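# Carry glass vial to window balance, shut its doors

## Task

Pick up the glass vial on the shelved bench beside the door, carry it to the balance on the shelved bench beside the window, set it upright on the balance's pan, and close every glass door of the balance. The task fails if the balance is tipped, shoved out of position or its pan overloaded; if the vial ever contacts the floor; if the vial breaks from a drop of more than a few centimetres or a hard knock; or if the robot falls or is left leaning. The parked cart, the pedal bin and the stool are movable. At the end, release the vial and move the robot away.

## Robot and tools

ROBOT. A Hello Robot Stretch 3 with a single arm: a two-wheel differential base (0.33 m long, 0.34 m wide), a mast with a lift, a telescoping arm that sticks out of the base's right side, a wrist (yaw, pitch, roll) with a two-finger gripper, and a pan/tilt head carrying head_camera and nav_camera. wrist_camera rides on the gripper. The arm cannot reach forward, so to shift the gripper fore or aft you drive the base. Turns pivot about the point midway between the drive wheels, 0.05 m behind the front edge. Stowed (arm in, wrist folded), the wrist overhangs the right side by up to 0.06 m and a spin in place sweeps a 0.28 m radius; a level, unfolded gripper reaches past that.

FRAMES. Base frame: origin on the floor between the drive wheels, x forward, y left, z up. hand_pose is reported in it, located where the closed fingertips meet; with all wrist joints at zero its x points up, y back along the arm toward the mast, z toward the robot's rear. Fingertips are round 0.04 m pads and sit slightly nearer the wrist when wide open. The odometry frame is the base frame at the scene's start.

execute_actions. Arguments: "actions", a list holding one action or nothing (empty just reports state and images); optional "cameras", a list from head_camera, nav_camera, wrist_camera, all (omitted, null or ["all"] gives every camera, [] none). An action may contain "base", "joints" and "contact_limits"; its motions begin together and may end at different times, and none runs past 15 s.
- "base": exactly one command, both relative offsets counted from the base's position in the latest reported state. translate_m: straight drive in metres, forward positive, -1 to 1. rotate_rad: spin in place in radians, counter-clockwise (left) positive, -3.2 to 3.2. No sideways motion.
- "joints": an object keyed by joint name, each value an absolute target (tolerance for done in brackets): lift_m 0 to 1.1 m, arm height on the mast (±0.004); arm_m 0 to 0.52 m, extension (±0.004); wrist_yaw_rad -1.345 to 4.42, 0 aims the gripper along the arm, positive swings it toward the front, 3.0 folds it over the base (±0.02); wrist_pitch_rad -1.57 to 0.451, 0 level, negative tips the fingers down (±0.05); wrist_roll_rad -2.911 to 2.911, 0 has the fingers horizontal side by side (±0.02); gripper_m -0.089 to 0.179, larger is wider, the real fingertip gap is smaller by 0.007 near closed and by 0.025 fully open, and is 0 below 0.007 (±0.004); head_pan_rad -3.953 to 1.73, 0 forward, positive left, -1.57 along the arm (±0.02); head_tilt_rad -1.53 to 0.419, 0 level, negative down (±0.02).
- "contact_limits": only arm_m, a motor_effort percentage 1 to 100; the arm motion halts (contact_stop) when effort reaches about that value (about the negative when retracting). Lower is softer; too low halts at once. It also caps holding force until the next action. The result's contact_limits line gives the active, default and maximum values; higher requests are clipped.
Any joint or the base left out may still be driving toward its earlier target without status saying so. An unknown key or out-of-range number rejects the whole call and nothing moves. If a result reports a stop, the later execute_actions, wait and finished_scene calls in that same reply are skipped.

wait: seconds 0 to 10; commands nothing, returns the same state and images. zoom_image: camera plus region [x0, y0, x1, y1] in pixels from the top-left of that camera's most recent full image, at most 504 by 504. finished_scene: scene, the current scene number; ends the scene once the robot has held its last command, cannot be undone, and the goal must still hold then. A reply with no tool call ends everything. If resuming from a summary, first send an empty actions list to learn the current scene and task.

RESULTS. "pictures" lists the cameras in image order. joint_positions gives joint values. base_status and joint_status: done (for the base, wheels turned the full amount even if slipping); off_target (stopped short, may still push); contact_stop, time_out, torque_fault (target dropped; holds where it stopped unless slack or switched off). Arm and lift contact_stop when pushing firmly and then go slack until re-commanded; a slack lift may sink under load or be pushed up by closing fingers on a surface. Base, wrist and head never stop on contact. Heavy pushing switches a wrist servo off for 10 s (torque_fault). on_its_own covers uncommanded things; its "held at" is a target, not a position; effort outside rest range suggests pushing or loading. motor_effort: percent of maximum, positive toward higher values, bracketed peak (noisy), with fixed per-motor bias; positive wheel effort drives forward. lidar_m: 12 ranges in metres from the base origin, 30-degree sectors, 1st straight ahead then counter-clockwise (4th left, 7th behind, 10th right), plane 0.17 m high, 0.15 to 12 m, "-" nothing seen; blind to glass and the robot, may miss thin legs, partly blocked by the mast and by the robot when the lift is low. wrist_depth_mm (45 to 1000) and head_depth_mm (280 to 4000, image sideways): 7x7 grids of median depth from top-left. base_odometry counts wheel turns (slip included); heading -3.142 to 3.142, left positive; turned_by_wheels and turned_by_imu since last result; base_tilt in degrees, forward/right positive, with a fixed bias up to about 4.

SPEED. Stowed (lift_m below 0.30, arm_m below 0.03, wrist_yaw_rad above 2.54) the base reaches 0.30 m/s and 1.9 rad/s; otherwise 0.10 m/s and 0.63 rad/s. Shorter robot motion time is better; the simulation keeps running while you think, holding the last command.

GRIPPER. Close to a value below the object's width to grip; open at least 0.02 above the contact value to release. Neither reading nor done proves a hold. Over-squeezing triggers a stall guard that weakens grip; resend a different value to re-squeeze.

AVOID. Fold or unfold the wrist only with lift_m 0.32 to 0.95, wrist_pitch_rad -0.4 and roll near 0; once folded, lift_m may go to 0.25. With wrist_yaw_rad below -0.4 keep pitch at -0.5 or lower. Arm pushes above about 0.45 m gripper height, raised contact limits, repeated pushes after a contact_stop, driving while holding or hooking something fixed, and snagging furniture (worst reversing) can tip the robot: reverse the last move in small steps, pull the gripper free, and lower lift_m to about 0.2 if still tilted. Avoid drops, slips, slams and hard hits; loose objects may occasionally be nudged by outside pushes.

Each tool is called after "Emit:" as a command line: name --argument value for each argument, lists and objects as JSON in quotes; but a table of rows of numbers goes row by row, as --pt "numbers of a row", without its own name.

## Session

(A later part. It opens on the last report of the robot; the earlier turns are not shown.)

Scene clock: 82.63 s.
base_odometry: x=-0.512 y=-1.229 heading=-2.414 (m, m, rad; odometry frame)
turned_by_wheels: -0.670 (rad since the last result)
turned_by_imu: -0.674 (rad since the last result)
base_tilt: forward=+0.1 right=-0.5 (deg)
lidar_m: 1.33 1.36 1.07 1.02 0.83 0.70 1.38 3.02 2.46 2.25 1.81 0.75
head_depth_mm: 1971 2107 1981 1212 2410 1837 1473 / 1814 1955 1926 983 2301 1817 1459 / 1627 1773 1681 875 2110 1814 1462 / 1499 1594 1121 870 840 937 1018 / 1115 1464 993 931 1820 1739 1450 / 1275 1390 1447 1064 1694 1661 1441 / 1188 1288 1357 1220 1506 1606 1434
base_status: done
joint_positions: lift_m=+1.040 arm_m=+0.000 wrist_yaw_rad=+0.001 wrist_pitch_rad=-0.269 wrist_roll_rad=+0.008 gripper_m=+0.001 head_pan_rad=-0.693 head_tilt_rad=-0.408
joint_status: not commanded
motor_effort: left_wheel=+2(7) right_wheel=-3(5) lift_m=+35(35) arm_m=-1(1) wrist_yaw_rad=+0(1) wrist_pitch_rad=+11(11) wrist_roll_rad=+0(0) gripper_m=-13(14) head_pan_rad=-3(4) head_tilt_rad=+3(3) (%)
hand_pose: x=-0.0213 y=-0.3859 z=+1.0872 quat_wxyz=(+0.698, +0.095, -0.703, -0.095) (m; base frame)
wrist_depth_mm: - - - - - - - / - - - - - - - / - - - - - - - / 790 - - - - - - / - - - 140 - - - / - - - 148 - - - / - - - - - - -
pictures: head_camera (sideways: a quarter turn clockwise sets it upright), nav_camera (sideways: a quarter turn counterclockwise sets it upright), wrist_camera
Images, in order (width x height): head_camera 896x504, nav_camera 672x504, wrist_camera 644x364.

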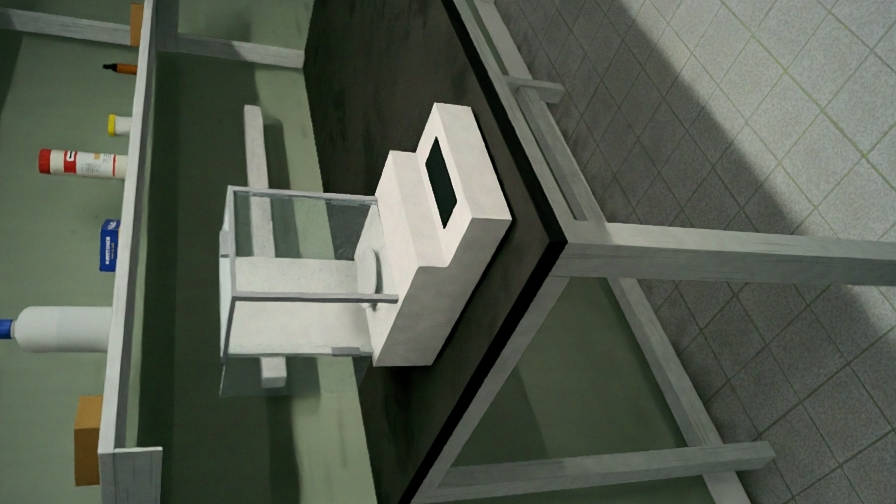

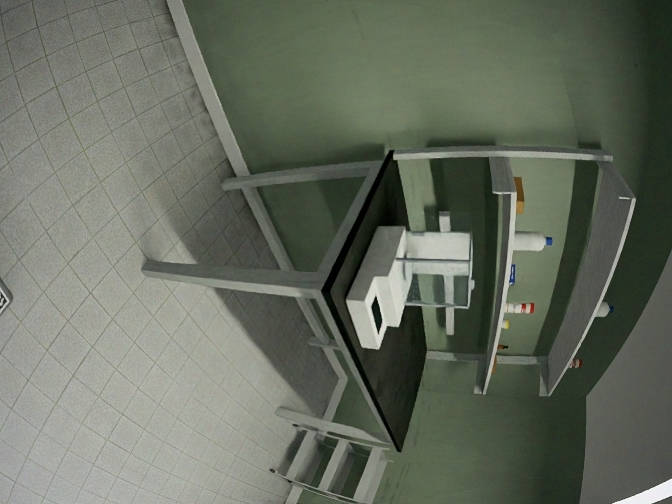

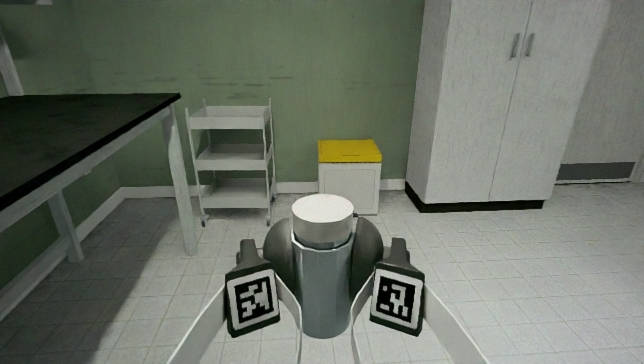

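Emit:
execute_actions --actions '[{"base":{"translate_m":0.8},"joints":{"head_pan_rad":-1.35,"head_tilt_rad":-0.5}}]' --cameras '[]'

Emit:
execute_actions --actions '[{"joints":{"arm_m":0.15}}]' --cameras '["head_camera","wrist_camera"]'

Scene clock: 93.10 s.
base_odometry: x=-1.110 y=-1.761 heading=-2.414 (m, m, rad; odometry frame)
turned_by_wheels: +0.000 (rad since the last result)
turned_by_imu: +0.005 (rad since the last result)
base_tilt: forward=-0.1 right=-0.4 (deg)
lidar_m: 0.54 0.55 0.72 1.05 1.08 1.43 1.53 3.40 0.52 1.92 0.61 0.56
head_depth_mm: 2259 2395 1258 - - - - / 2282 2429 1348 636 571 - 1375 / 2294 2444 1070 572 579 588 1364 / 1686 2477 1307 838 616 1507 1362 / 1454 1689 1295 831 612 1547 1351 / 397 1219 1240 822 609 1430 1288 / 399 1009 1047 817 605 1238 1237
base_status: done
joint_positions: lift_m=+1.040 arm_m=+0.000 wrist_yaw_rad=+0.001 wrist_pitch_rad=-0.269 wrist_roll_rad=+0.008 gripper_m=+0.001 head_pan_rad=-1.343 head_tilt_rad=-0.493
joint_status: all done
motor_effort: left_wheel=+2(7) right_wheel=-3(3) lift_m=+36(35) arm_m=-1(1) wrist_yaw_rad=+0(1) wrist_pitch_rad=+11(11) wrist_roll_rad=+0(0) gripper_m=-14(14) head_pan_rad=-4(34) head_tilt_rad=-2(9) (%)
hand_pose: x=-0.0213 y=-0.3859 z=+1.0872 quat_wxyz=(+0.698, +0.095, -0.703, -0.095) (m; base frame)
wrist_depth_mm: 823 - 403 - - - - / 728 - 445 - - - - / 780 - 427 980 - - - / 696 705 395 419 512 - - / 532 521 337 141 366 - - / 407 405 361 148 351 372 - / 344 342 327 329 328 340 -
pictures: none
No camera images: the call's "cameras" was empty. Leave "cameras" out to get every camera's image.

Scene clock: 95.70 s.
base_odometry: x=-1.110 y=-1.761 heading=-2.414 (m, m, rad; odometry frame)
turned_by_wheels: +0.000 (rad since the last result)
turned_by_imu: +0.001 (rad since the last result)
base_tilt: forward=-0.4 right=-1.0 (deg)
lidar_m: 0.53 0.55 0.73 1.06 1.08 1.43 1.53 3.39 0.53 1.92 0.61 0.56
head_depth_mm: 2267 2400 - - 581 572 1387 / 2304 2453 1403 617 586 586 1382 / 2301 2480 1101 611 588 600 1375 / 1720 2504 1361 859 607 1533 1375 / 1152 1711 1343 853 624 1533 1360 / 409 1242 1246 844 619 1448 1299 / 412 1027 1058 839 616 1241 1240
base_status: not commanded
joint_positions: lift_m=+1.040 arm_m=+0.149 wrist_yaw_rad=-0.004 wrist_pitch_rad=-0.294 wrist_roll_rad=+0.008 gripper_m=+0.001 head_pan_rad=-1.343 head_tilt_rad=-0.494
joint_status: all done
motor_effort: left_wheel=-1(4) right_wheel=-1(3) lift_m=+31(35) arm_m=+10(12) wrist_yaw_rad=+2(9) wrist_pitch_rad=+26(26) wrist_roll_rad=+0(0) gripper_m=-13(13) head_pan_rad=-4(4) head_tilt_rad=-2(2) (%)
hand_pose: x=-0.0224 y=-0.5322 z=+1.0815 quat_wxyz=(+0.697, +0.102, -0.702, -0.105) (m; base frame)
wrist_depth_mm: 155 217 - - - - - / 155 215 - - - - - / 164 213 987 913 - - - / 635 212 632 631 718 - - / 492 213 312 137 345 - - / 410 199 265 145 274 317 - / 342 213 214 207 213 262 -
pictures: head_camera (sideways: a quarter turn clockwise sets it upright), wrist_camera
Images, in order (width x height): head_camera 896x504, wrist_camera 644x364.

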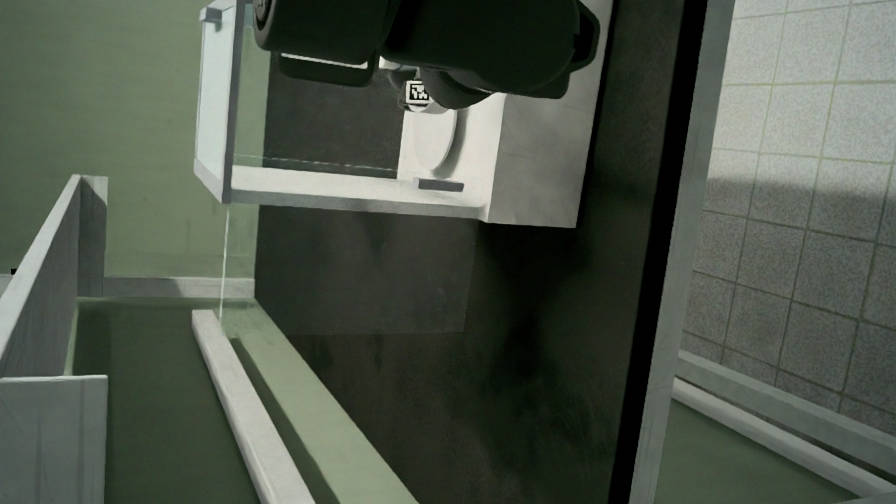

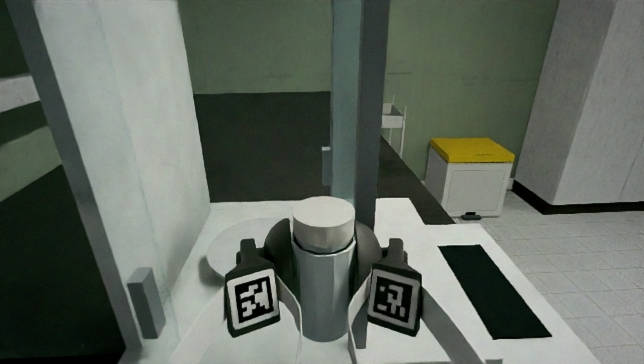

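Emit:
execute_actions --actions '[{"joints":{"arm_m":0.09}}]' --cameras '[]'

Emit:
execute_actions --actions '[{"base":{"translate_m":0.035}}]' --cameras '["head_camera","wrist_camera"]'

Scene clock: 98.93 s.
base_odometry: x=-1.110 y=-1.761 heading=-2.414 (m, m, rad; odometry frame)
turned_by_wheels: +0.000 (rad since the last result)
turned_by_imu: -0.004 (rad since the last result)
base_tilt: forward=+0.1 right=-0.5 (deg)
lidar_m: 0.54 0.55 0.72 1.05 1.08 1.42 1.51 3.39 0.52 1.92 0.61 0.56
head_depth_mm: 2251 2399 1636 - - 1529 1379 / 2294 2435 1344 634 576 578 1370 / 2312 2435 1069 575 577 589 1364 / 1687 2498 1307 837 596 1514 1366 / 1472 1735 1286 829 612 1541 1356 / 396 1229 1253 821 608 1439 1284 / 399 1013 1054 814 603 1249 1243
base_status: not commanded
joint_positions: lift_m=+1.040 arm_m=+0.090 wrist_yaw_rad=-0.002 wrist_pitch_rad=-0.271 wrist_roll_rad=+0.008 gripper_m=+0.001 head_pan_rad=-1.343 head_tilt_rad=-0.494
joint_status: all done
motor_effort: left_wheel=+1(3) right_wheel=-2(6) lift_m=+31(32) arm_m=-1(9) wrist_yaw_rad=+1(6) wrist_pitch_rad=+13(26) wrist_roll_rad=+0(0) gripper_m=-14(13) head_pan_rad=-4(4) head_tilt_rad=-2(2) (%)
hand_pose: x=-0.0219 y=-0.4757 z=+1.0869 quat_wxyz=(+0.698, +0.095, -0.703, -0.097) (m; base frame)
wrist_depth_mm: 821 209 - - - - - / 749 226 - - - - - / 828 247 914 929 - - - / 686 269 392 425 781 - - / 518 458 315 141 362 - - / 410 394 263 148 275 319 - / 340 331 253 253 262 273 -
pictures: none
No camera images: the call's "cameras" was empty. Leave "cameras" out to get every camera's image.

Scene clock: 100.20 s.
base_odometry: x=-1.136 y=-1.784 heading=-2.414 (m, m, rad; odometry frame)
turned_by_wheels: +0.000 (rad since the last result)
turned_by_imu: +0.000 (rad since the last result)
base_tilt: forward=+0.0 right=-0.7 (deg)
lidar_m: 0.50 0.51 0.68 1.06 1.08 1.43 1.52 3.37 0.54 1.86 0.59 0.53
head_depth_mm: 2254 2387 1648 - - 1539 1379 / 2285 2405 1247 634 575 575 1371 / 2283 2493 1224 763 581 585 1367 / 1483 2441 1308 837 616 1506 1362 / 669 1576 1290 830 612 1508 1351 / 390 1162 1186 824 609 1379 1268 / 396 956 976 816 604 1151 1222
base_status: done
joint_positions: lift_m=+1.040 arm_m=+0.090 wrist_yaw_rad=-0.002 wrist_pitch_rad=-0.271 wrist_roll_rad=+0.008 gripper_m=+0.001 head_pan_rad=-1.343 head_tilt_rad=-0.494
joint_status: not commanded
motor_effort: left_wheel=+1(5) right_wheel=-1(2) lift_m=+31(31) arm_m=-1(2) wrist_yaw_rad=+1(1) wrist_pitch_rad=+13(13) wrist_roll_rad=+0(0) gripper_m=-13(13) head_pan_rad=-3(3) head_tilt_rad=-2(2) (%)
hand_pose: x=-0.0219 y=-0.4757 z=+1.0869 quat_wxyz=(+0.698, +0.095, -0.703, -0.097) (m; base frame)
wrist_depth_mm: 763 - 304 - - - - / 675 - 300 - - - - / 781 961 297 - - - - / 676 703 295 679 674 - - / 515 515 290 141 316 429 - / 416 411 314 148 276 288 - / 339 334 256 254 261 269 278
pictures: head_camera (sideways: a quarter turn clockwise sets it upright), wrist_camera
Images, in order (width x height): head_camera 896x504, wrist_camera 644x364.

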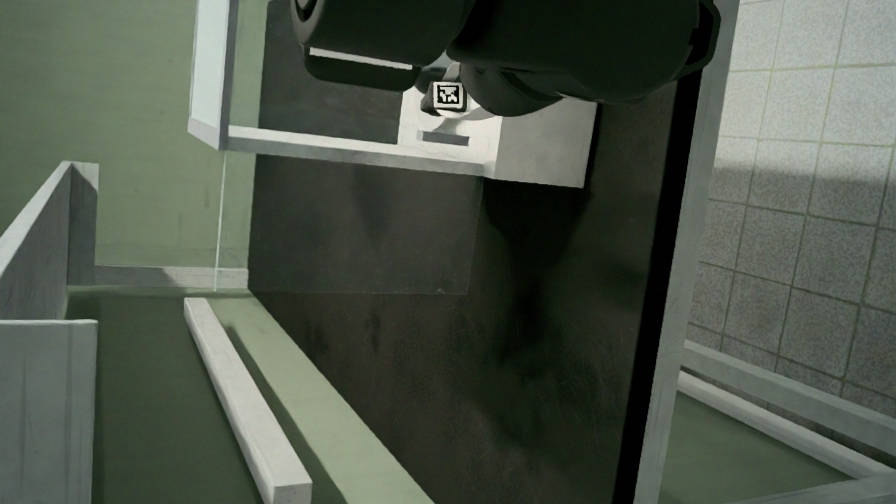

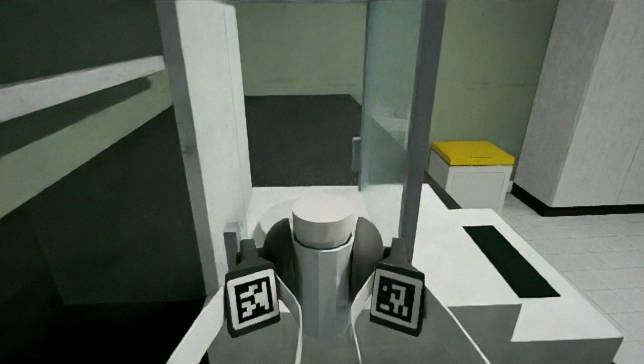

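Emit:
execute_actions --actions '[{"joints":{"arm_m":0.17},"contact_limits":{"arm_m":8}}]' --cameras '["wrist_camera"]'

Emit:
execute_actions --actions '[{"joints":{"arm_m":0.23},"contact_limits":{"arm_m":8}}]' --cameras '["wrist_camera"]'

Emit:
execute_actions --actions '[{"joints":{"lift_m":1.022}}]' --cameras '["wrist_camera"]'

Scene clock: 103.50 s.
base_odometry: x=-1.136 y=-1.784 heading=-2.414 (m, m, rad; odometry frame)
turned_by_wheels: +0.000 (rad since the last result)
turned_by_imu: +0.000 (rad since the last result)
base_tilt: forward=+0.0 right=-0.5 (deg)
lidar_m: 0.50 0.51 0.68 1.06 1.08 1.43 1.52 3.39 0.54 1.85 0.59 0.53
head_depth_mm: 2249 2364 - - 564 544 1382 / 2286 2407 1240 588 571 572 1374 / 2276 2513 1222 763 582 584 1367 / 1494 2447 1305 838 616 1508 1362 / 670 1576 1292 829 612 1505 1357 / 391 1162 1186 822 607 1371 1271 / 397 959 978 815 605 1153 1222
base_status: not commanded
joint_positions: lift_m=+1.040 arm_m=+0.170 wrist_yaw_rad=-0.001 wrist_pitch_rad=-0.271 wrist_roll_rad=+0.008 gripper_m=+0.001 head_pan_rad=-1.343 head_tilt_rad=-0.494
joint_status: all done
motor_effort: left_wheel=+1(1) right_wheel=-2(1) lift_m=+32(31) arm_m=+3(4) wrist_yaw_rad=+2(1) wrist_pitch_rad=+13(13) wrist_roll_rad=+0(0) gripper_m=-13(13) head_pan_rad=-3(3) head_tilt_rad=-2(2) (%)
contact_limits: arm_m 8 (drawing in: default 17, maximum 29; extending or still: default 26, maximum 42)
hand_pose: x=-0.0218 y=-0.5551 z=+1.0869 quat_wxyz=(+0.698, +0.095, -0.703, -0.097) (m; base frame)
wrist_depth_mm: 705 140 - - - 112 - / 639 139 - - - - - / 755 139 867 - - - - / 687 148 302 700 686 - - / 512 162 257 141 330 - - / 408 177 221 148 211 289 - / 336 318 212 213 214 220 267
pictures: wrist_camera
Images, in order (width x height): wrist_camera 644x364.

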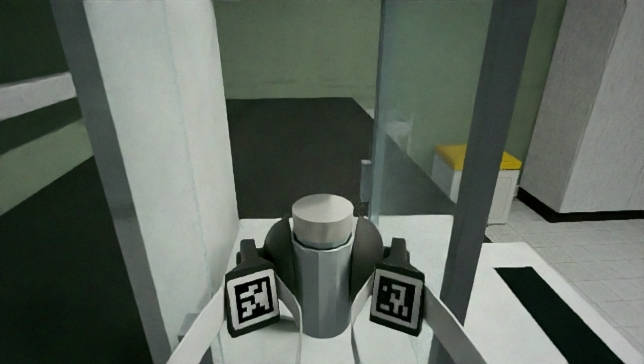

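Scene clock: 105.10 s.
base_odometry: x=-1.136 y=-1.784 heading=-2.414 (m, m, rad; odometry frame)
turned_by_wheels: +0.000 (rad since the last result)
turned_by_imu: +0.000 (rad since the last result)
base_tilt: forward=-0.1 right=-0.5 (deg)
lidar_m: 0.50 0.51 0.67 1.06 1.09 1.43 1.52 3.37 0.54 1.85 0.59 0.53
head_depth_mm: 2236 2385 - - 561 544 1379 / 2273 2404 1250 601 569 570 1378 / 2272 2488 1221 762 581 585 1367 / 1489 2463 1309 838 616 1508 1362 / 670 1578 1289 829 612 1508 1357 / 390 1160 1185 824 609 1381 1269 / 396 957 979 814 603 1148 1221
base_status: not commanded
joint_positions: lift_m=+1.040 arm_m=+0.230 wrist_yaw_rad=-0.001 wrist_pitch_rad=-0.271 wrist_roll_rad=+0.008 gripper_m=+0.001 head_pan_rad=-1.343 head_tilt_rad=-0.494
joint_status: all done
motor_effort: left_wheel=+1(1) right_wheel=-2(2) lift_m=+32(31) arm_m=+3(3) wrist_yaw_rad=+1(0) wrist_pitch_rad=+13(12) wrist_roll_rad=+0(0) gripper_m=-13(14) head_pan_rad=-4(3) head_tilt_rad=-2(2) (%)
contact_limits: arm_m 8 (drawing in: default 17, maximum 29; extending or still: default 26, maximum 42)
hand_pose: x=-0.0218 y=-0.6151 z=+1.0869 quat_wxyz=(+0.698, +0.095, -0.703, -0.097) (m; base frame)
wrist_depth_mm: 105 142 - - - - - / 105 142 - - - - - / 104 141 959 - - - - / 104 140 644 681 694 - 71 / 104 139 261 141 508 - 71 / 103 138 225 148 276 297 75 / 103 138 198 196 213 221 82
pictures: wrist_camera
Images, in order (width x height): wrist_camera 644x364.

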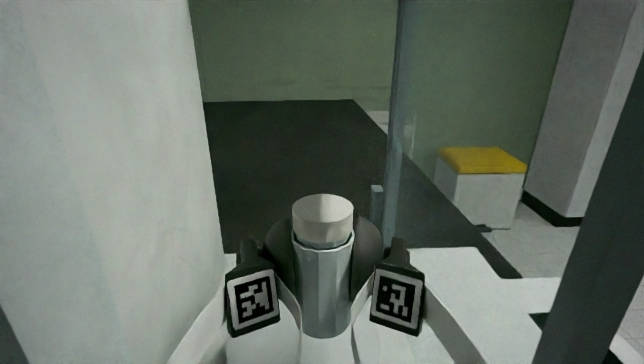

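Scene clock: 106.00 s.
base_odometry: x=-1.136 y=-1.784 heading=-2.414 (m, m, rad; odometry frame)
turned_by_wheels: +0.000 (rad since the last result)
turned_by_imu: +0.000 (rad since the last result)
base_tilt: forward=+0.0 right=-0.5 (deg)
lidar_m: 0.50 0.51 0.68 1.06 1.08 1.43 1.52 3.36 0.54 1.85 0.59 0.53
head_depth_mm: 2256 2397 - - 562 544 1375 / 2295 2395 1242 603 569 572 1374 / 2262 2507 1224 762 581 585 1364 / 1488 2459 1299 837 616 1509 1356 / 670 1586 1286 831 612 1506 1354 / 390 1159 1184 822 609 1372 1270 / 396 957 977 816 604 1146 1223
base_status: not commanded
joint_positions: lift_m=+1.022 arm_m=+0.230 wrist_yaw_rad=-0.001 wrist_pitch_rad=-0.271 wrist_roll_rad=+0.008 gripper_m=+0.001 head_pan_rad=-1.343 head_tilt_rad=-0.494
joint_status: all done
motor_effort: left_wheel=+1(0) right_wheel=-1(2) lift_m=+27(28) arm_m=+3(3) wrist_yaw_rad=+1(2) wrist_pitch_rad=+12(13) wrist_roll_rad=+0(0) gripper_m=-14(13) head_pan_rad=-4(4) head_tilt_rad=-2(2) (%)
hand_pose: x=-0.0218 y=-0.6151 z=+1.0690 quat_wxyz=(+0.698, +0.095, -0.703, -0.097) (m; base frame)
wrist_depth_mm: 105 143 - - - - - / 104 141 - - - - - / 104 140 890 956 - - - / 104 140 590 632 615 - 71 / 103 139 258 141 300 - 71 / 103 138 225 148 247 248 75 / 103 138 181 175 190 199 82
pictures: wrist_camera
Images, in order (width x height): wrist_camera 644x364.

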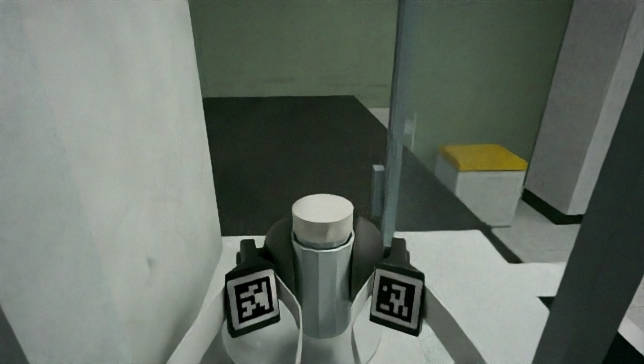

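Emit:
execute_actions --actions '[{"joints":{"lift_m":1.01}}]' --cameras '[]'

Emit:
execute_actions --actions '[{"joints":{"gripper_m":0.048}}]' --cameras '["wrist_camera"]'

Emit:
execute_actions --actions '[{"joints":{"arm_m":0.08}}]' --cameras '[]'

Emit:
execute_actions --actions '[{"base":{"translate_m":0.105},"joints":{"gripper_m":0,"head_pan_rad":-1.9}}]' --cameras '["wrist_camera"]'

Emit:
execute_actions --actions '[{"joints":{"arm_m":0.133},"contact_limits":{"arm_m":7}}]' --cameras '["wrist_camera"]'

Scene clock: 110.07 s.
base_odometry: x=-1.136 y=-1.784 heading=-2.414 (m, m, rad; odometry frame)
turned_by_wheels: +0.000 (rad since the last result)
turned_by_imu: +0.000 (rad since the last result)
base_tilt: forward=-0.3 right=-0.4 (deg)
lidar_m: 0.50 0.51 0.68 1.05 1.08 1.43 1.52 3.39 0.54 1.85 0.59 0.53
head_depth_mm: 2243 2388 1722 - 563 544 1374 / 2298 2390 1244 601 571 572 1379 / 2262 2489 1220 763 581 585 1363 / 1488 2453 1300 836 615 1507 1360 / 669 1579 1285 830 612 1499 1354 / 390 1159 1189 822 608 1372 1269 / 396 959 976 814 602 1150 1220
base_status: not commanded
joint_positions: lift_m=+1.010 arm_m=+0.230 wrist_yaw_rad=-0.001 wrist_pitch_rad=-0.271 wrist_roll_rad=+0.008 gripper_m=+0.001 head_pan_rad=-1.343 head_tilt_rad=-0.494
joint_status: all done
motor_effort: left_wheel=+1(1) right_wheel=-2(1) lift_m=+27(27) arm_m=+4(3) wrist_yaw_rad=+2(1) wrist_pitch_rad=+13(12) wrist_roll_rad=+0(0) gripper_m=-14(13) head_pan_rad=-3(4) head_tilt_rad=-2(2) (%)
hand_pose: x=-0.0218 y=-0.6151 z=+1.0570 quat_wxyz=(+0.698, +0.095, -0.703, -0.097) (m; base frame)
wrist_depth_mm: 105 142 - - - - - / 105 142 - - - - - / 104 140 838 920 - - - / 103 140 569 614 571 - 71 / 103 139 263 141 276 511 71 / 103 138 216 148 229 219 74 / 102 138 166 162 178 184 82
pictures: none
No camera images: the call's "cameras" was empty. Leave "cameras" out to get every camera's image.

Scene clock: 111.03 s.
base_odometry: x=-1.136 y=-1.784 heading=-2.414 (m, m, rad; odometry frame)
turned_by_wheels: +0.000 (rad since the last result)
turned_by_imu: +0.000 (rad since the last result)
base_tilt: forward=-0.1 right=-0.7 (deg)
lidar_m: 0.50 0.51 0.68 1.06 1.08 1.43 1.51 3.43 0.54 1.85 0.59 0.53
head_depth_mm: 2253 2408 1717 - 563 544 1373 / 2290 2403 1238 602 571 571 1371 / 2278 2481 1224 760 582 586 1366 / 1487 2448 1308 839 616 1514 1361 / 669 1574 1286 829 612 1500 1357 / 389 1156 1184 824 608 1367 1269 / 396 958 977 818 603 1146 1218
base_status: not commanded
joint_positions: lift_m=+1.010 arm_m=+0.230 wrist_yaw_rad=-0.001 wrist_pitch_rad=-0.271 wrist_roll_rad=+0.008 gripper_m=+0.048 head_pan_rad=-1.343 head_tilt_rad=-0.494
joint_status: all done
motor_effort: left_wheel=+1(1) right_wheel=-2(2) lift_m=+27(27) arm_m=+3(4) wrist_yaw_rad=+1(1) wrist_pitch_rad=+12(13) wrist_roll_rad=+0(0) gripper_m=+1(76) head_pan_rad=-4(4) head_tilt_rad=-2(2) (%)
hand_pose: x=-0.0218 y=-0.6151 z=+1.0570 quat_wxyz=(+0.698, +0.095, -0.703, -0.097) (m; base frame)
wrist_depth_mm: 105 142 - - - - - / 105 142 - - - - - / 104 140 846 909 - - - / 104 140 572 614 583 - 71 / 103 140 260 147 278 520 71 / 103 138 - 147 - 220 74 / 103 128 172 156 178 184 82
pictures: wrist_camera
Images, in order (width x height): wrist_camera 644x364.

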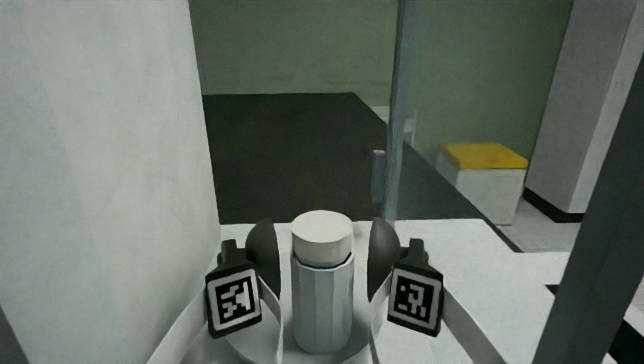

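Scene clock: 113.40 s.
base_odometry: x=-1.136 y=-1.784 heading=-2.414 (m, m, rad; odometry frame)
turned_by_wheels: +0.000 (rad since the last result)
turned_by_imu: +0.000 (rad since the last result)
base_tilt: forward=-0.1 right=-0.7 (deg)
lidar_m: 0.50 0.51 0.68 1.06 1.08 1.43 1.52 3.38 0.54 1.86 0.59 0.53
head_depth_mm: 2255 2388 1362 - - - 1344 / 2282 2413 1243 634 564 578 1366 / 2274 2486 1223 762 582 585 1371 / 1483 2458 1304 835 616 1512 1359 / 668 1582 1288 829 612 1506 1352 / 390 1159 1186 821 608 1371 1270 / 397 959 977 817 604 1152 1219
base_status: not commanded
joint_positions: lift_m=+1.010 arm_m=+0.080 wrist_yaw_rad=-0.001 wrist_pitch_rad=-0.271 wrist_roll_rad=+0.008 gripper_m=+0.048 head_pan_rad=-1.343 head_tilt_rad=-0.494
joint_status: all done
motor_effort: left_wheel=+1(1) right_wheel=-1(2) lift_m=+27(27) arm_m=-2(2) wrist_yaw_rad=+0(1) wrist_pitch_rad=+12(12) wrist_roll_rad=+0(0) gripper_m=+0(0) head_pan_rad=-4(3) head_tilt_rad=-2(2) (%)
hand_pose: x=-0.0218 y=-0.4657 z=+1.0570 quat_wxyz=(+0.698, +0.095, -0.703, -0.097) (m; base frame)
wrist_depth_mm: 777 - 307 - - - - / 716 - 300 - - - - / 775 938 296 859 - - - / 594 620 318 330 348 - - / 452 455 277 277 280 325 - / 366 363 - 245 - 255 290 / 305 302 269 267 274 278 284
pictures: none
No camera images: the call's "cameras" was empty. Leave "cameras" out to get every camera's image.

Scene clock: 115.40 s.
base_odometry: x=-1.214 y=-1.854 heading=-2.414 (m, m, rad; odometry frame)
turned_by_wheels: +0.000 (rad since the last result)
turned_by_imu: +0.001 (rad since the last result)
base_tilt: forward=-0.1 right=-0.6 (deg)
lidar_m: 0.40 0.41 0.54 1.06 1.09 1.44 1.57 3.38 0.59 1.29 0.53 0.42
head_depth_mm: 2624 2711 2829 - - - 1347 / 2657 2897 3077 - - 740 1277 / 2553 2780 2978 - - 1561 1332 / 2484 2635 2839 - - 1557 1356 / 2407 2529 2099 - - 1550 1360 / 2324 2431 1270 - - - 1353 / 2248 2399 1254 - - 555 1342
base_status: done
joint_positions: lift_m=+1.010 arm_m=+0.080 wrist_yaw_rad=-0.001 wrist_pitch_rad=-0.271 wrist_roll_rad=+0.008 gripper_m=+0.000 head_pan_rad=-1.893 head_tilt_rad=-0.494
joint_status: all done
motor_effort: left_wheel=+1(6) right_wheel=-2(2) lift_m=+27(27) arm_m=-2(1) wrist_yaw_rad=+1(1) wrist_pitch_rad=+12(13) wrist_roll_rad=+0(0) gripper_m=-2(78) head_pan_rad=-4(37) head_tilt_rad=-2(2) (%)
hand_pose: x=-0.0218 y=-0.4657 z=+1.0570 quat_wxyz=(+0.698, +0.095, -0.703, -0.097) (m; base frame)
wrist_depth_mm: 621 958 - - - - - / 520 842 - - - - - / 628 848 914 761 860 - - / 589 622 614 543 298 377 - / 461 454 462 455 278 279 277 / 370 370 362 - 249 251 257 / 306 304 305 295 271 272 279
pictures: wrist_camera
Images, in order (width x height): wrist_camera 644x364.

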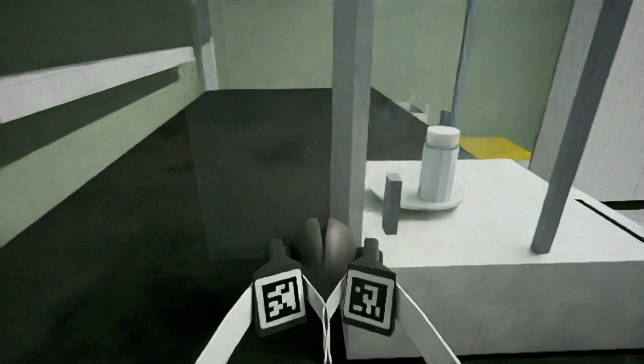

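Scene clock: 116.90 s.
base_odometry: x=-1.214 y=-1.854 heading=-2.414 (m, m, rad; odometry frame)
turned_by_wheels: +0.000 (rad since the last result)
turned_by_imu: +0.000 (rad since the last result)
base_tilt: forward=-0.2 right=-0.6 (deg)
lidar_m: 0.40 0.41 0.53 1.06 1.09 1.44 1.57 3.38 0.59 1.28 0.53 0.42
head_depth_mm: 2603 2688 2844 - - - 1342 / 2659 2895 3103 - - 749 1276 / 2548 2794 2973 - 599 1608 1333 / 2485 2618 - 693 572 1562 1363 / 2405 2552 - - 560 1508 1355 / 2323 2432 - - - 1041 1348 / 2260 2377 1362 - 561 552 1347
base_status: not commanded
joint_positions: lift_m=+1.010 arm_m=+0.133 wrist_yaw_rad=-0.001 wrist_pitch_rad=-0.271 wrist_roll_rad=+0.008 gripper_m=+0.000 head_pan_rad=-1.893 head_tilt_rad=-0.494
joint_status: all done
motor_effort: left_wheel=+1(1) right_wheel=-2(2) lift_m=+27(27) arm_m=+4(3) wrist_yaw_rad=+1(1) wrist_pitch_rad=+12(13) wrist_roll_rad=+0(0) gripper_m=-2(3) head_pan_rad=-3(4) head_tilt_rad=-2(2) (%)
contact_limits: arm_m 7 (drawing in: default 17, maximum 29; extending or still: default 26, maximum 42)
hand_pose: x=-0.0218 y=-0.5181 z=+1.0570 quat_wxyz=(+0.698, +0.095, -0.703, -0.097) (m; base frame)
wrist_depth_mm: 627 986 - - - - - / 522 846 - - - - - / 612 852 946 759 917 - - / 579 620 620 543 319 347 - / 461 460 457 455 250 266 266 / 361 368 367 - 214 221 210 / 302 305 305 293 197 199 200
pictures: wrist_camera
Images, in order (width x height): wrist_camera 644x364.

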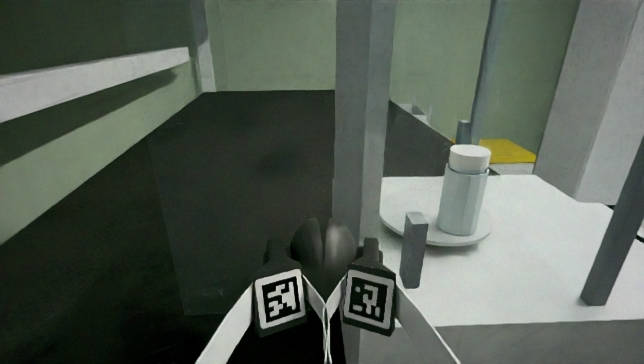

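Emit:
execute_actions --actions '[{"base":{"translate_m":-0.055},"joints":{"arm_m":0.139},"contact_limits":{"arm_m":7}}]' --cameras '["wrist_camera"]'

Scene clock: 119.70 s.
base_odometry: x=-1.173 y=-1.817 heading=-2.414 (m, m, rad; odometry frame)
turned_by_wheels: +0.000 (rad since the last result)
turned_by_imu: +0.000 (rad since the last result)
base_tilt: forward=-0.1 right=-0.4 (deg)
lidar_m: 0.45 0.46 0.61 1.06 1.09 1.44 1.53 3.39 0.56 1.58 0.56 0.47
head_depth_mm: 2534 2628 2797 - - - 1343 / 2684 2896 3075 - - 1569 1369 / 2571 2783 2973 - 619 725 821 / 2478 2670 - - 573 1595 1364 / 2414 2526 - - 560 1510 1359 / 2323 2453 - - - 1499 1352 / 2242 2402 1427 - 561 557 1340
base_status: done
joint_positions: lift_m=+1.010 arm_m=+0.135 wrist_yaw_rad=+0.008 wrist_pitch_rad=-0.273 wrist_roll_rad=+0.008 gripper_m=+0.000 head_pan_rad=-1.893 head_tilt_rad=-0.494
joint_status: arm_m contact_stop (moved +0.002 of +0.006)
on_its_own: arm_m is slack since a contact_stop, until your next command for it
motor_effort: left_wheel=+2(4) right_wheel=-4(7) lift_m=+27(27) arm_m=+1(6) wrist_yaw_rad=-5(5) wrist_pitch_rad=+13(16) wrist_roll_rad=+0(0) gripper_m=-3(3) head_pan_rad=-3(4) head_tilt_rad=-2(2) (%)
contact_limits: arm_m 7 (drawing in: default 17, maximum 29; extending or still: default 26, maximum 42)
hand_pose: x=-0.0196 y=-0.5203 z=+1.0567 quat_wxyz=(+0.698, +0.099, -0.703, -0.094) (m; base frame)
wrist_depth_mm: 691 - - - - - - / 596 965 - - - - - / 685 915 819 936 942 - - / 609 609 611 369 244 372 - / 462 460 455 266 250 263 363 / 367 365 360 - 213 212 222 / 304 303 300 193 195 197 197
pictures: wrist_camera
Images, in order (width x height): wrist_camera 644x364.

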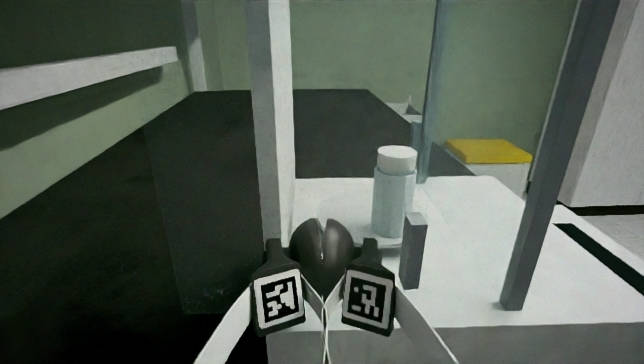

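Emit:
execute_actions --actions '[{"base":{"translate_m":-0.054},"joints":{"arm_m":0.134}}]' --cameras '["wrist_camera","head_camera"]'

Scene clock: 122.50 s.
base_odometry: x=-1.133 y=-1.781 heading=-2.414 (m, m, rad; odometry frame)
turned_by_wheels: +0.000 (rad since the last result)
turned_by_imu: +0.000 (rad since the last result)
base_tilt: forward=-0.1 right=-0.6 (deg)
lidar_m: 0.50 0.52 0.68 1.06 1.08 1.43 1.52 3.38 0.54 1.87 0.59 0.53
head_depth_mm: 2459 2575 2754 - - - 1339 / 2673 2848 3003 - - 1621 1372 / 2575 2818 2951 - 620 718 1299 / 2495 2700 - - 575 733 1299 / 2403 2612 - - 562 1541 1359 / 2317 2445 - - - 1494 1348 / 2256 2393 1479 - 552 564 1345
base_status: done
joint_positions: lift_m=+1.010 arm_m=+0.134 wrist_yaw_rad=+0.009 wrist_pitch_rad=-0.271 wrist_roll_rad=+0.008 gripper_m=+0.000 head_pan_rad=-1.893 head_tilt_rad=-0.494
joint_status: all done
motor_effort: left_wheel=+2(5) right_wheel=-4(6) lift_m=+26(26) arm_m=-1(1) wrist_yaw_rad=-6(7) wrist_pitch_rad=+13(13) wrist_roll_rad=+0(0) gripper_m=-3(3) head_pan_rad=-4(4) head_tilt_rad=-2(2) (%)
hand_pose: x=-0.0194 y=-0.5196 z=+1.0569 quat_wxyz=(+0.699, +0.099, -0.703, -0.093) (m; base frame)
wrist_depth_mm: 757 165 - - - - - / 692 180 301 - - - - / 756 763 303 946 787 - - / 602 539 295 295 346 - - / 453 431 252 242 264 324 - / 358 363 220 - 213 222 286 / 301 303 193 194 198 197 222
pictures: head_camera (sideways: a quarter turn clockwise sets it upright), wrist_camera
Images, in order (width x height): head_camera 896x504, wrist_camera 644x364.

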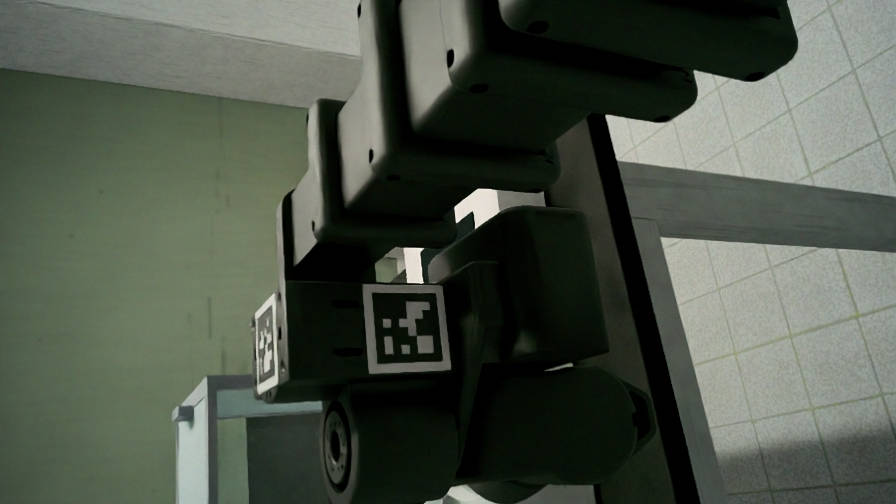

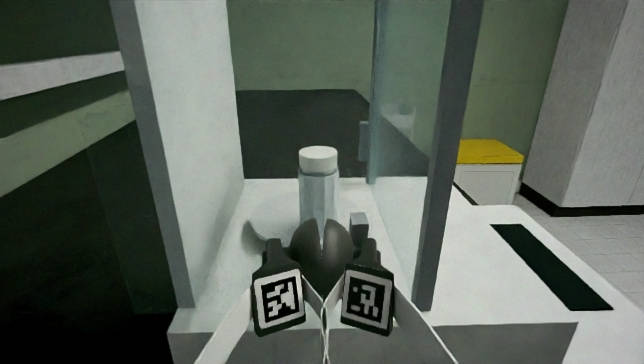

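Emit:
execute_actions --actions '[{"base":{"translate_m":-0.033}}]' --cameras '["wrist_camera"]'

Scene clock: 124.43 s.
base_odometry: x=-1.108 y=-1.759 heading=-2.414 (m, m, rad; odometry frame)
turned_by_wheels: +0.000 (rad since the last result)
turned_by_imu: +0.000 (rad since the last result)
base_tilt: forward=+0.0 right=-0.4 (deg)
lidar_m: 0.54 0.55 0.72 1.06 1.08 1.43 1.51 3.39 0.53 1.92 0.61 0.57
head_depth_mm: 2414 2555 2750 - - - 1341 / 2650 2816 2945 - - 1618 1369 / 2587 2793 2974 - 619 1606 1368 / 2482 2679 - - 577 683 782 / 2389 2624 - - 563 1545 1355 / 2319 2521 - - - 1504 1346 / 2262 2365 1362 - 553 566 1344
base_status: done
joint_positions: lift_m=+1.010 arm_m=+0.134 wrist_yaw_rad=+0.009 wrist_pitch_rad=-0.271 wrist_roll_rad=+0.008 gripper_m=+0.000 head_pan_rad=-1.893 head_tilt_rad=-0.494
joint_status: not commanded
motor_effort: left_wheel=+3(6) right_wheel=-5(6) lift_m=+27(27) arm_m=-1(2) wrist_yaw_rad=-6(5) wrist_pitch_rad=+13(13) wrist_roll_rad=+0(0) gripper_m=-3(3) head_pan_rad=-3(4) head_tilt_rad=-3(2) (%)
hand_pose: x=-0.0193 y=-0.5196 z=+1.0570 quat_wxyz=(+0.699, +0.099, -0.703, -0.093) (m; base frame)
wrist_depth_mm: 148 205 - - - - - / 157 204 - - - - - / 738 203 838 933 - - - / 580 204 323 357 544 - - / 450 219 252 242 278 363 - / 363 218 221 - 220 264 - / 302 191 194 196 196 205 230
pictures: wrist_camera
Images, in order (width x height): wrist_camera 644x364.

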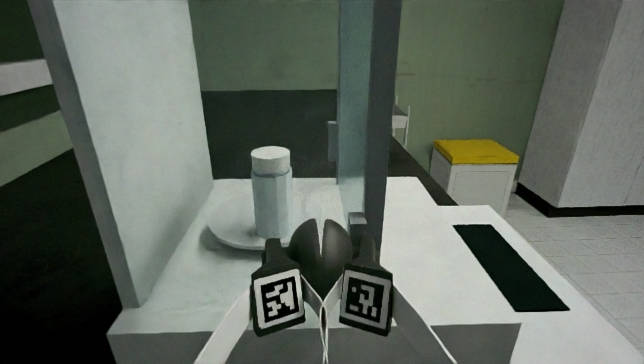

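Emit:
execute_actions --actions '[{"base":{"translate_m":-0.006}}]' --cameras '["wrist_camera"]'

Scene clock: 126.17 s.
base_odometry: x=-1.104 y=-1.755 heading=-2.413 (m, m, rad; odometry frame)
turned_by_wheels: +0.000 (rad since the last result)
turned_by_imu: +0.001 (rad since the last result)
base_tilt: forward=-0.1 right=-0.5 (deg)
lidar_m: 0.54 0.56 0.73 1.05 1.08 1.43 1.51 3.40 0.52 1.92 0.62 0.57
head_depth_mm: 2412 2542 2734 - - - 1346 / 2655 2820 2954 - - 1621 1372 / 2575 2788 2972 - 621 1608 1369 / 2481 2699 - - 577 677 777 / 2403 2580 - - 564 1543 1355 / 2333 2509 - - - 1494 1350 / 2251 2357 1260 - 554 567 1343
base_status: done
joint_positions: lift_m=+1.010 arm_m=+0.134 wrist_yaw_rad=+0.021 wrist_pitch_rad=-0.271 wrist_roll_rad=+0.008 gripper_m=+0.000 head_pan_rad=-1.893 head_tilt_rad=-0.494
joint_status: not commanded
on_its_own: wrist_yaw_rad is at rest, and its effort (-13) is outside its rest range (-12 to +12)
motor_effort: left_wheel=+5(8) right_wheel=-10(8) lift_m=+27(27) arm_m=-1(1) wrist_yaw_rad=-13(14) wrist_pitch_rad=+12(12) wrist_roll_rad=+0(0) gripper_m=-4(4) head_pan_rad=-4(4) head_tilt_rad=-2(2) (%)
hand_pose: x=-0.0163 y=-0.5196 z=+1.0570 quat_wxyz=(+0.699, +0.103, -0.702, -0.089) (m; base frame)
wrist_depth_mm: 151 207 - - - - - / 159 207 - - - - - / 748 206 821 942 - - - / 577 205 326 351 533 - - / 461 222 251 242 277 366 - / 365 211 220 - 223 263 - / 304 195 195 197 198 204 230
pictures: wrist_camera
Images, in order (width x height): wrist_camera 644x364.

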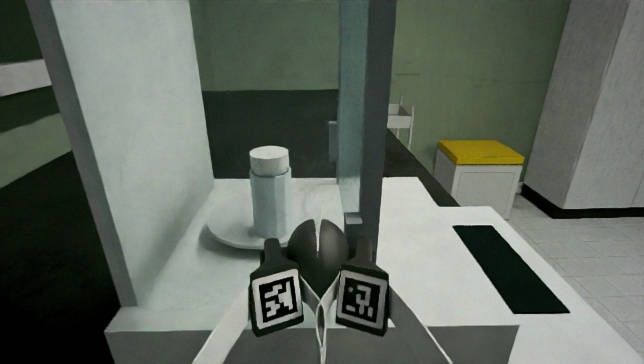

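Emit:
execute_actions --actions '[{"base":{"translate_m":0.006},"joints":{"arm_m":0.0,"head_pan_rad":-1.7}}]'

Scene clock: 130.43 s.
base_odometry: x=-1.108 y=-1.759 heading=-2.413 (m, m, rad; odometry frame)
turned_by_wheels: +0.000 (rad since the last result)
turned_by_imu: +0.000 (rad since the last result)
base_tilt: forward=+0.0 right=-0.5 (deg)
lidar_m: 0.54 0.55 0.73 1.05 1.08 1.43 1.52 3.39 0.52 1.91 0.61 0.57
head_depth_mm: 2484 2693 2850 - - - - / 2427 2633 2806 - - - - / 2407 2615 2807 711 - - - / 2373 2523 1209 658 - - - / 2322 2459 1294 634 - - - / 2282 2427 1274 611 571 585 1351 / 2243 2371 593 667 581 571 1344
base_status: done
joint_positions: lift_m=+1.010 arm_m=+0.000 wrist_yaw_rad=+0.001 wrist_pitch_rad=-0.271 wrist_roll_rad=+0.008 gripper_m=+0.000 head_pan_rad=-1.707 head_tilt_rad=-0.494
joint_status: all done
motor_effort: left_wheel=+1(11) right_wheel=-1(5) lift_m=+27(27) arm_m=-2(1) wrist_yaw_rad=-1(14) wrist_pitch_rad=+12(12) wrist_roll_rad=+0(0) gripper_m=-3(4) head_pan_rad=+3(20) head_tilt_rad=-1(1) (%)
hand_pose: x=-0.0212 y=-0.3857 z=+1.0571 quat_wxyz=(+0.698, +0.096, -0.703, -0.096) (m; base frame)
wrist_depth_mm: 825 - - - - - - / 743 - - - - - - / 809 923 443 470 - - - / 619 614 355 348 409 - - / 461 462 320 320 332 382 - / 366 369 342 - 350 351 - / 304 304 308 300 302 303 -
pictures: head_camera (sideways: a quarter turn clockwise sets it upright), nav_camera (sideways: a quarter turn counterclockwise sets it upright), wrist_camera
Images, in order (width x height): head_camera 896x504, nav_camera 672x504, wrist_camera 644x364.

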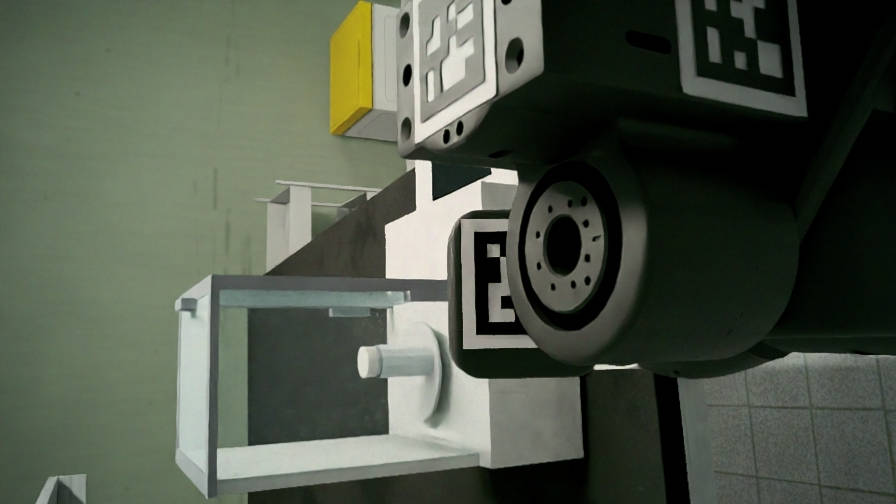

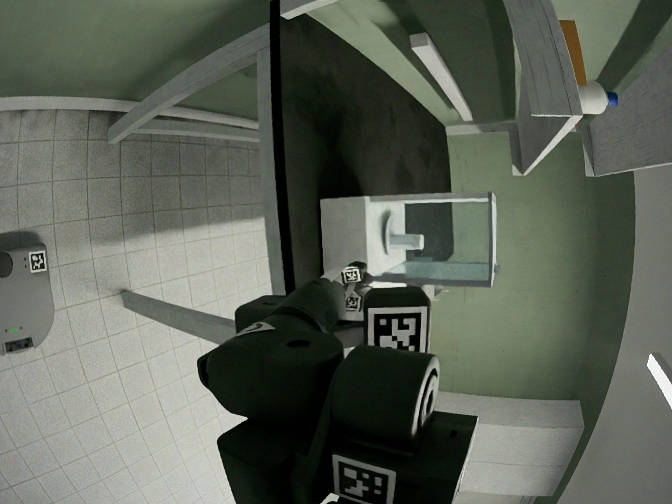

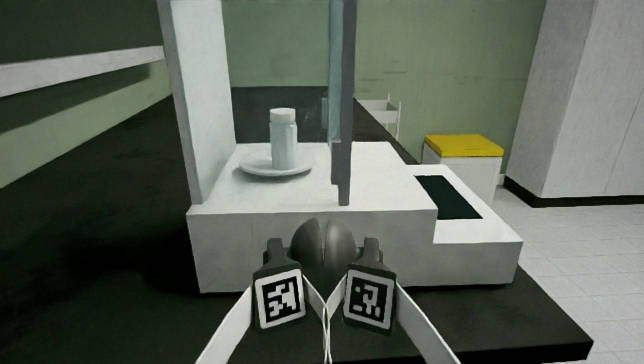

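Emit:
finished_scene --scene 2

The scene is finished: the task was done.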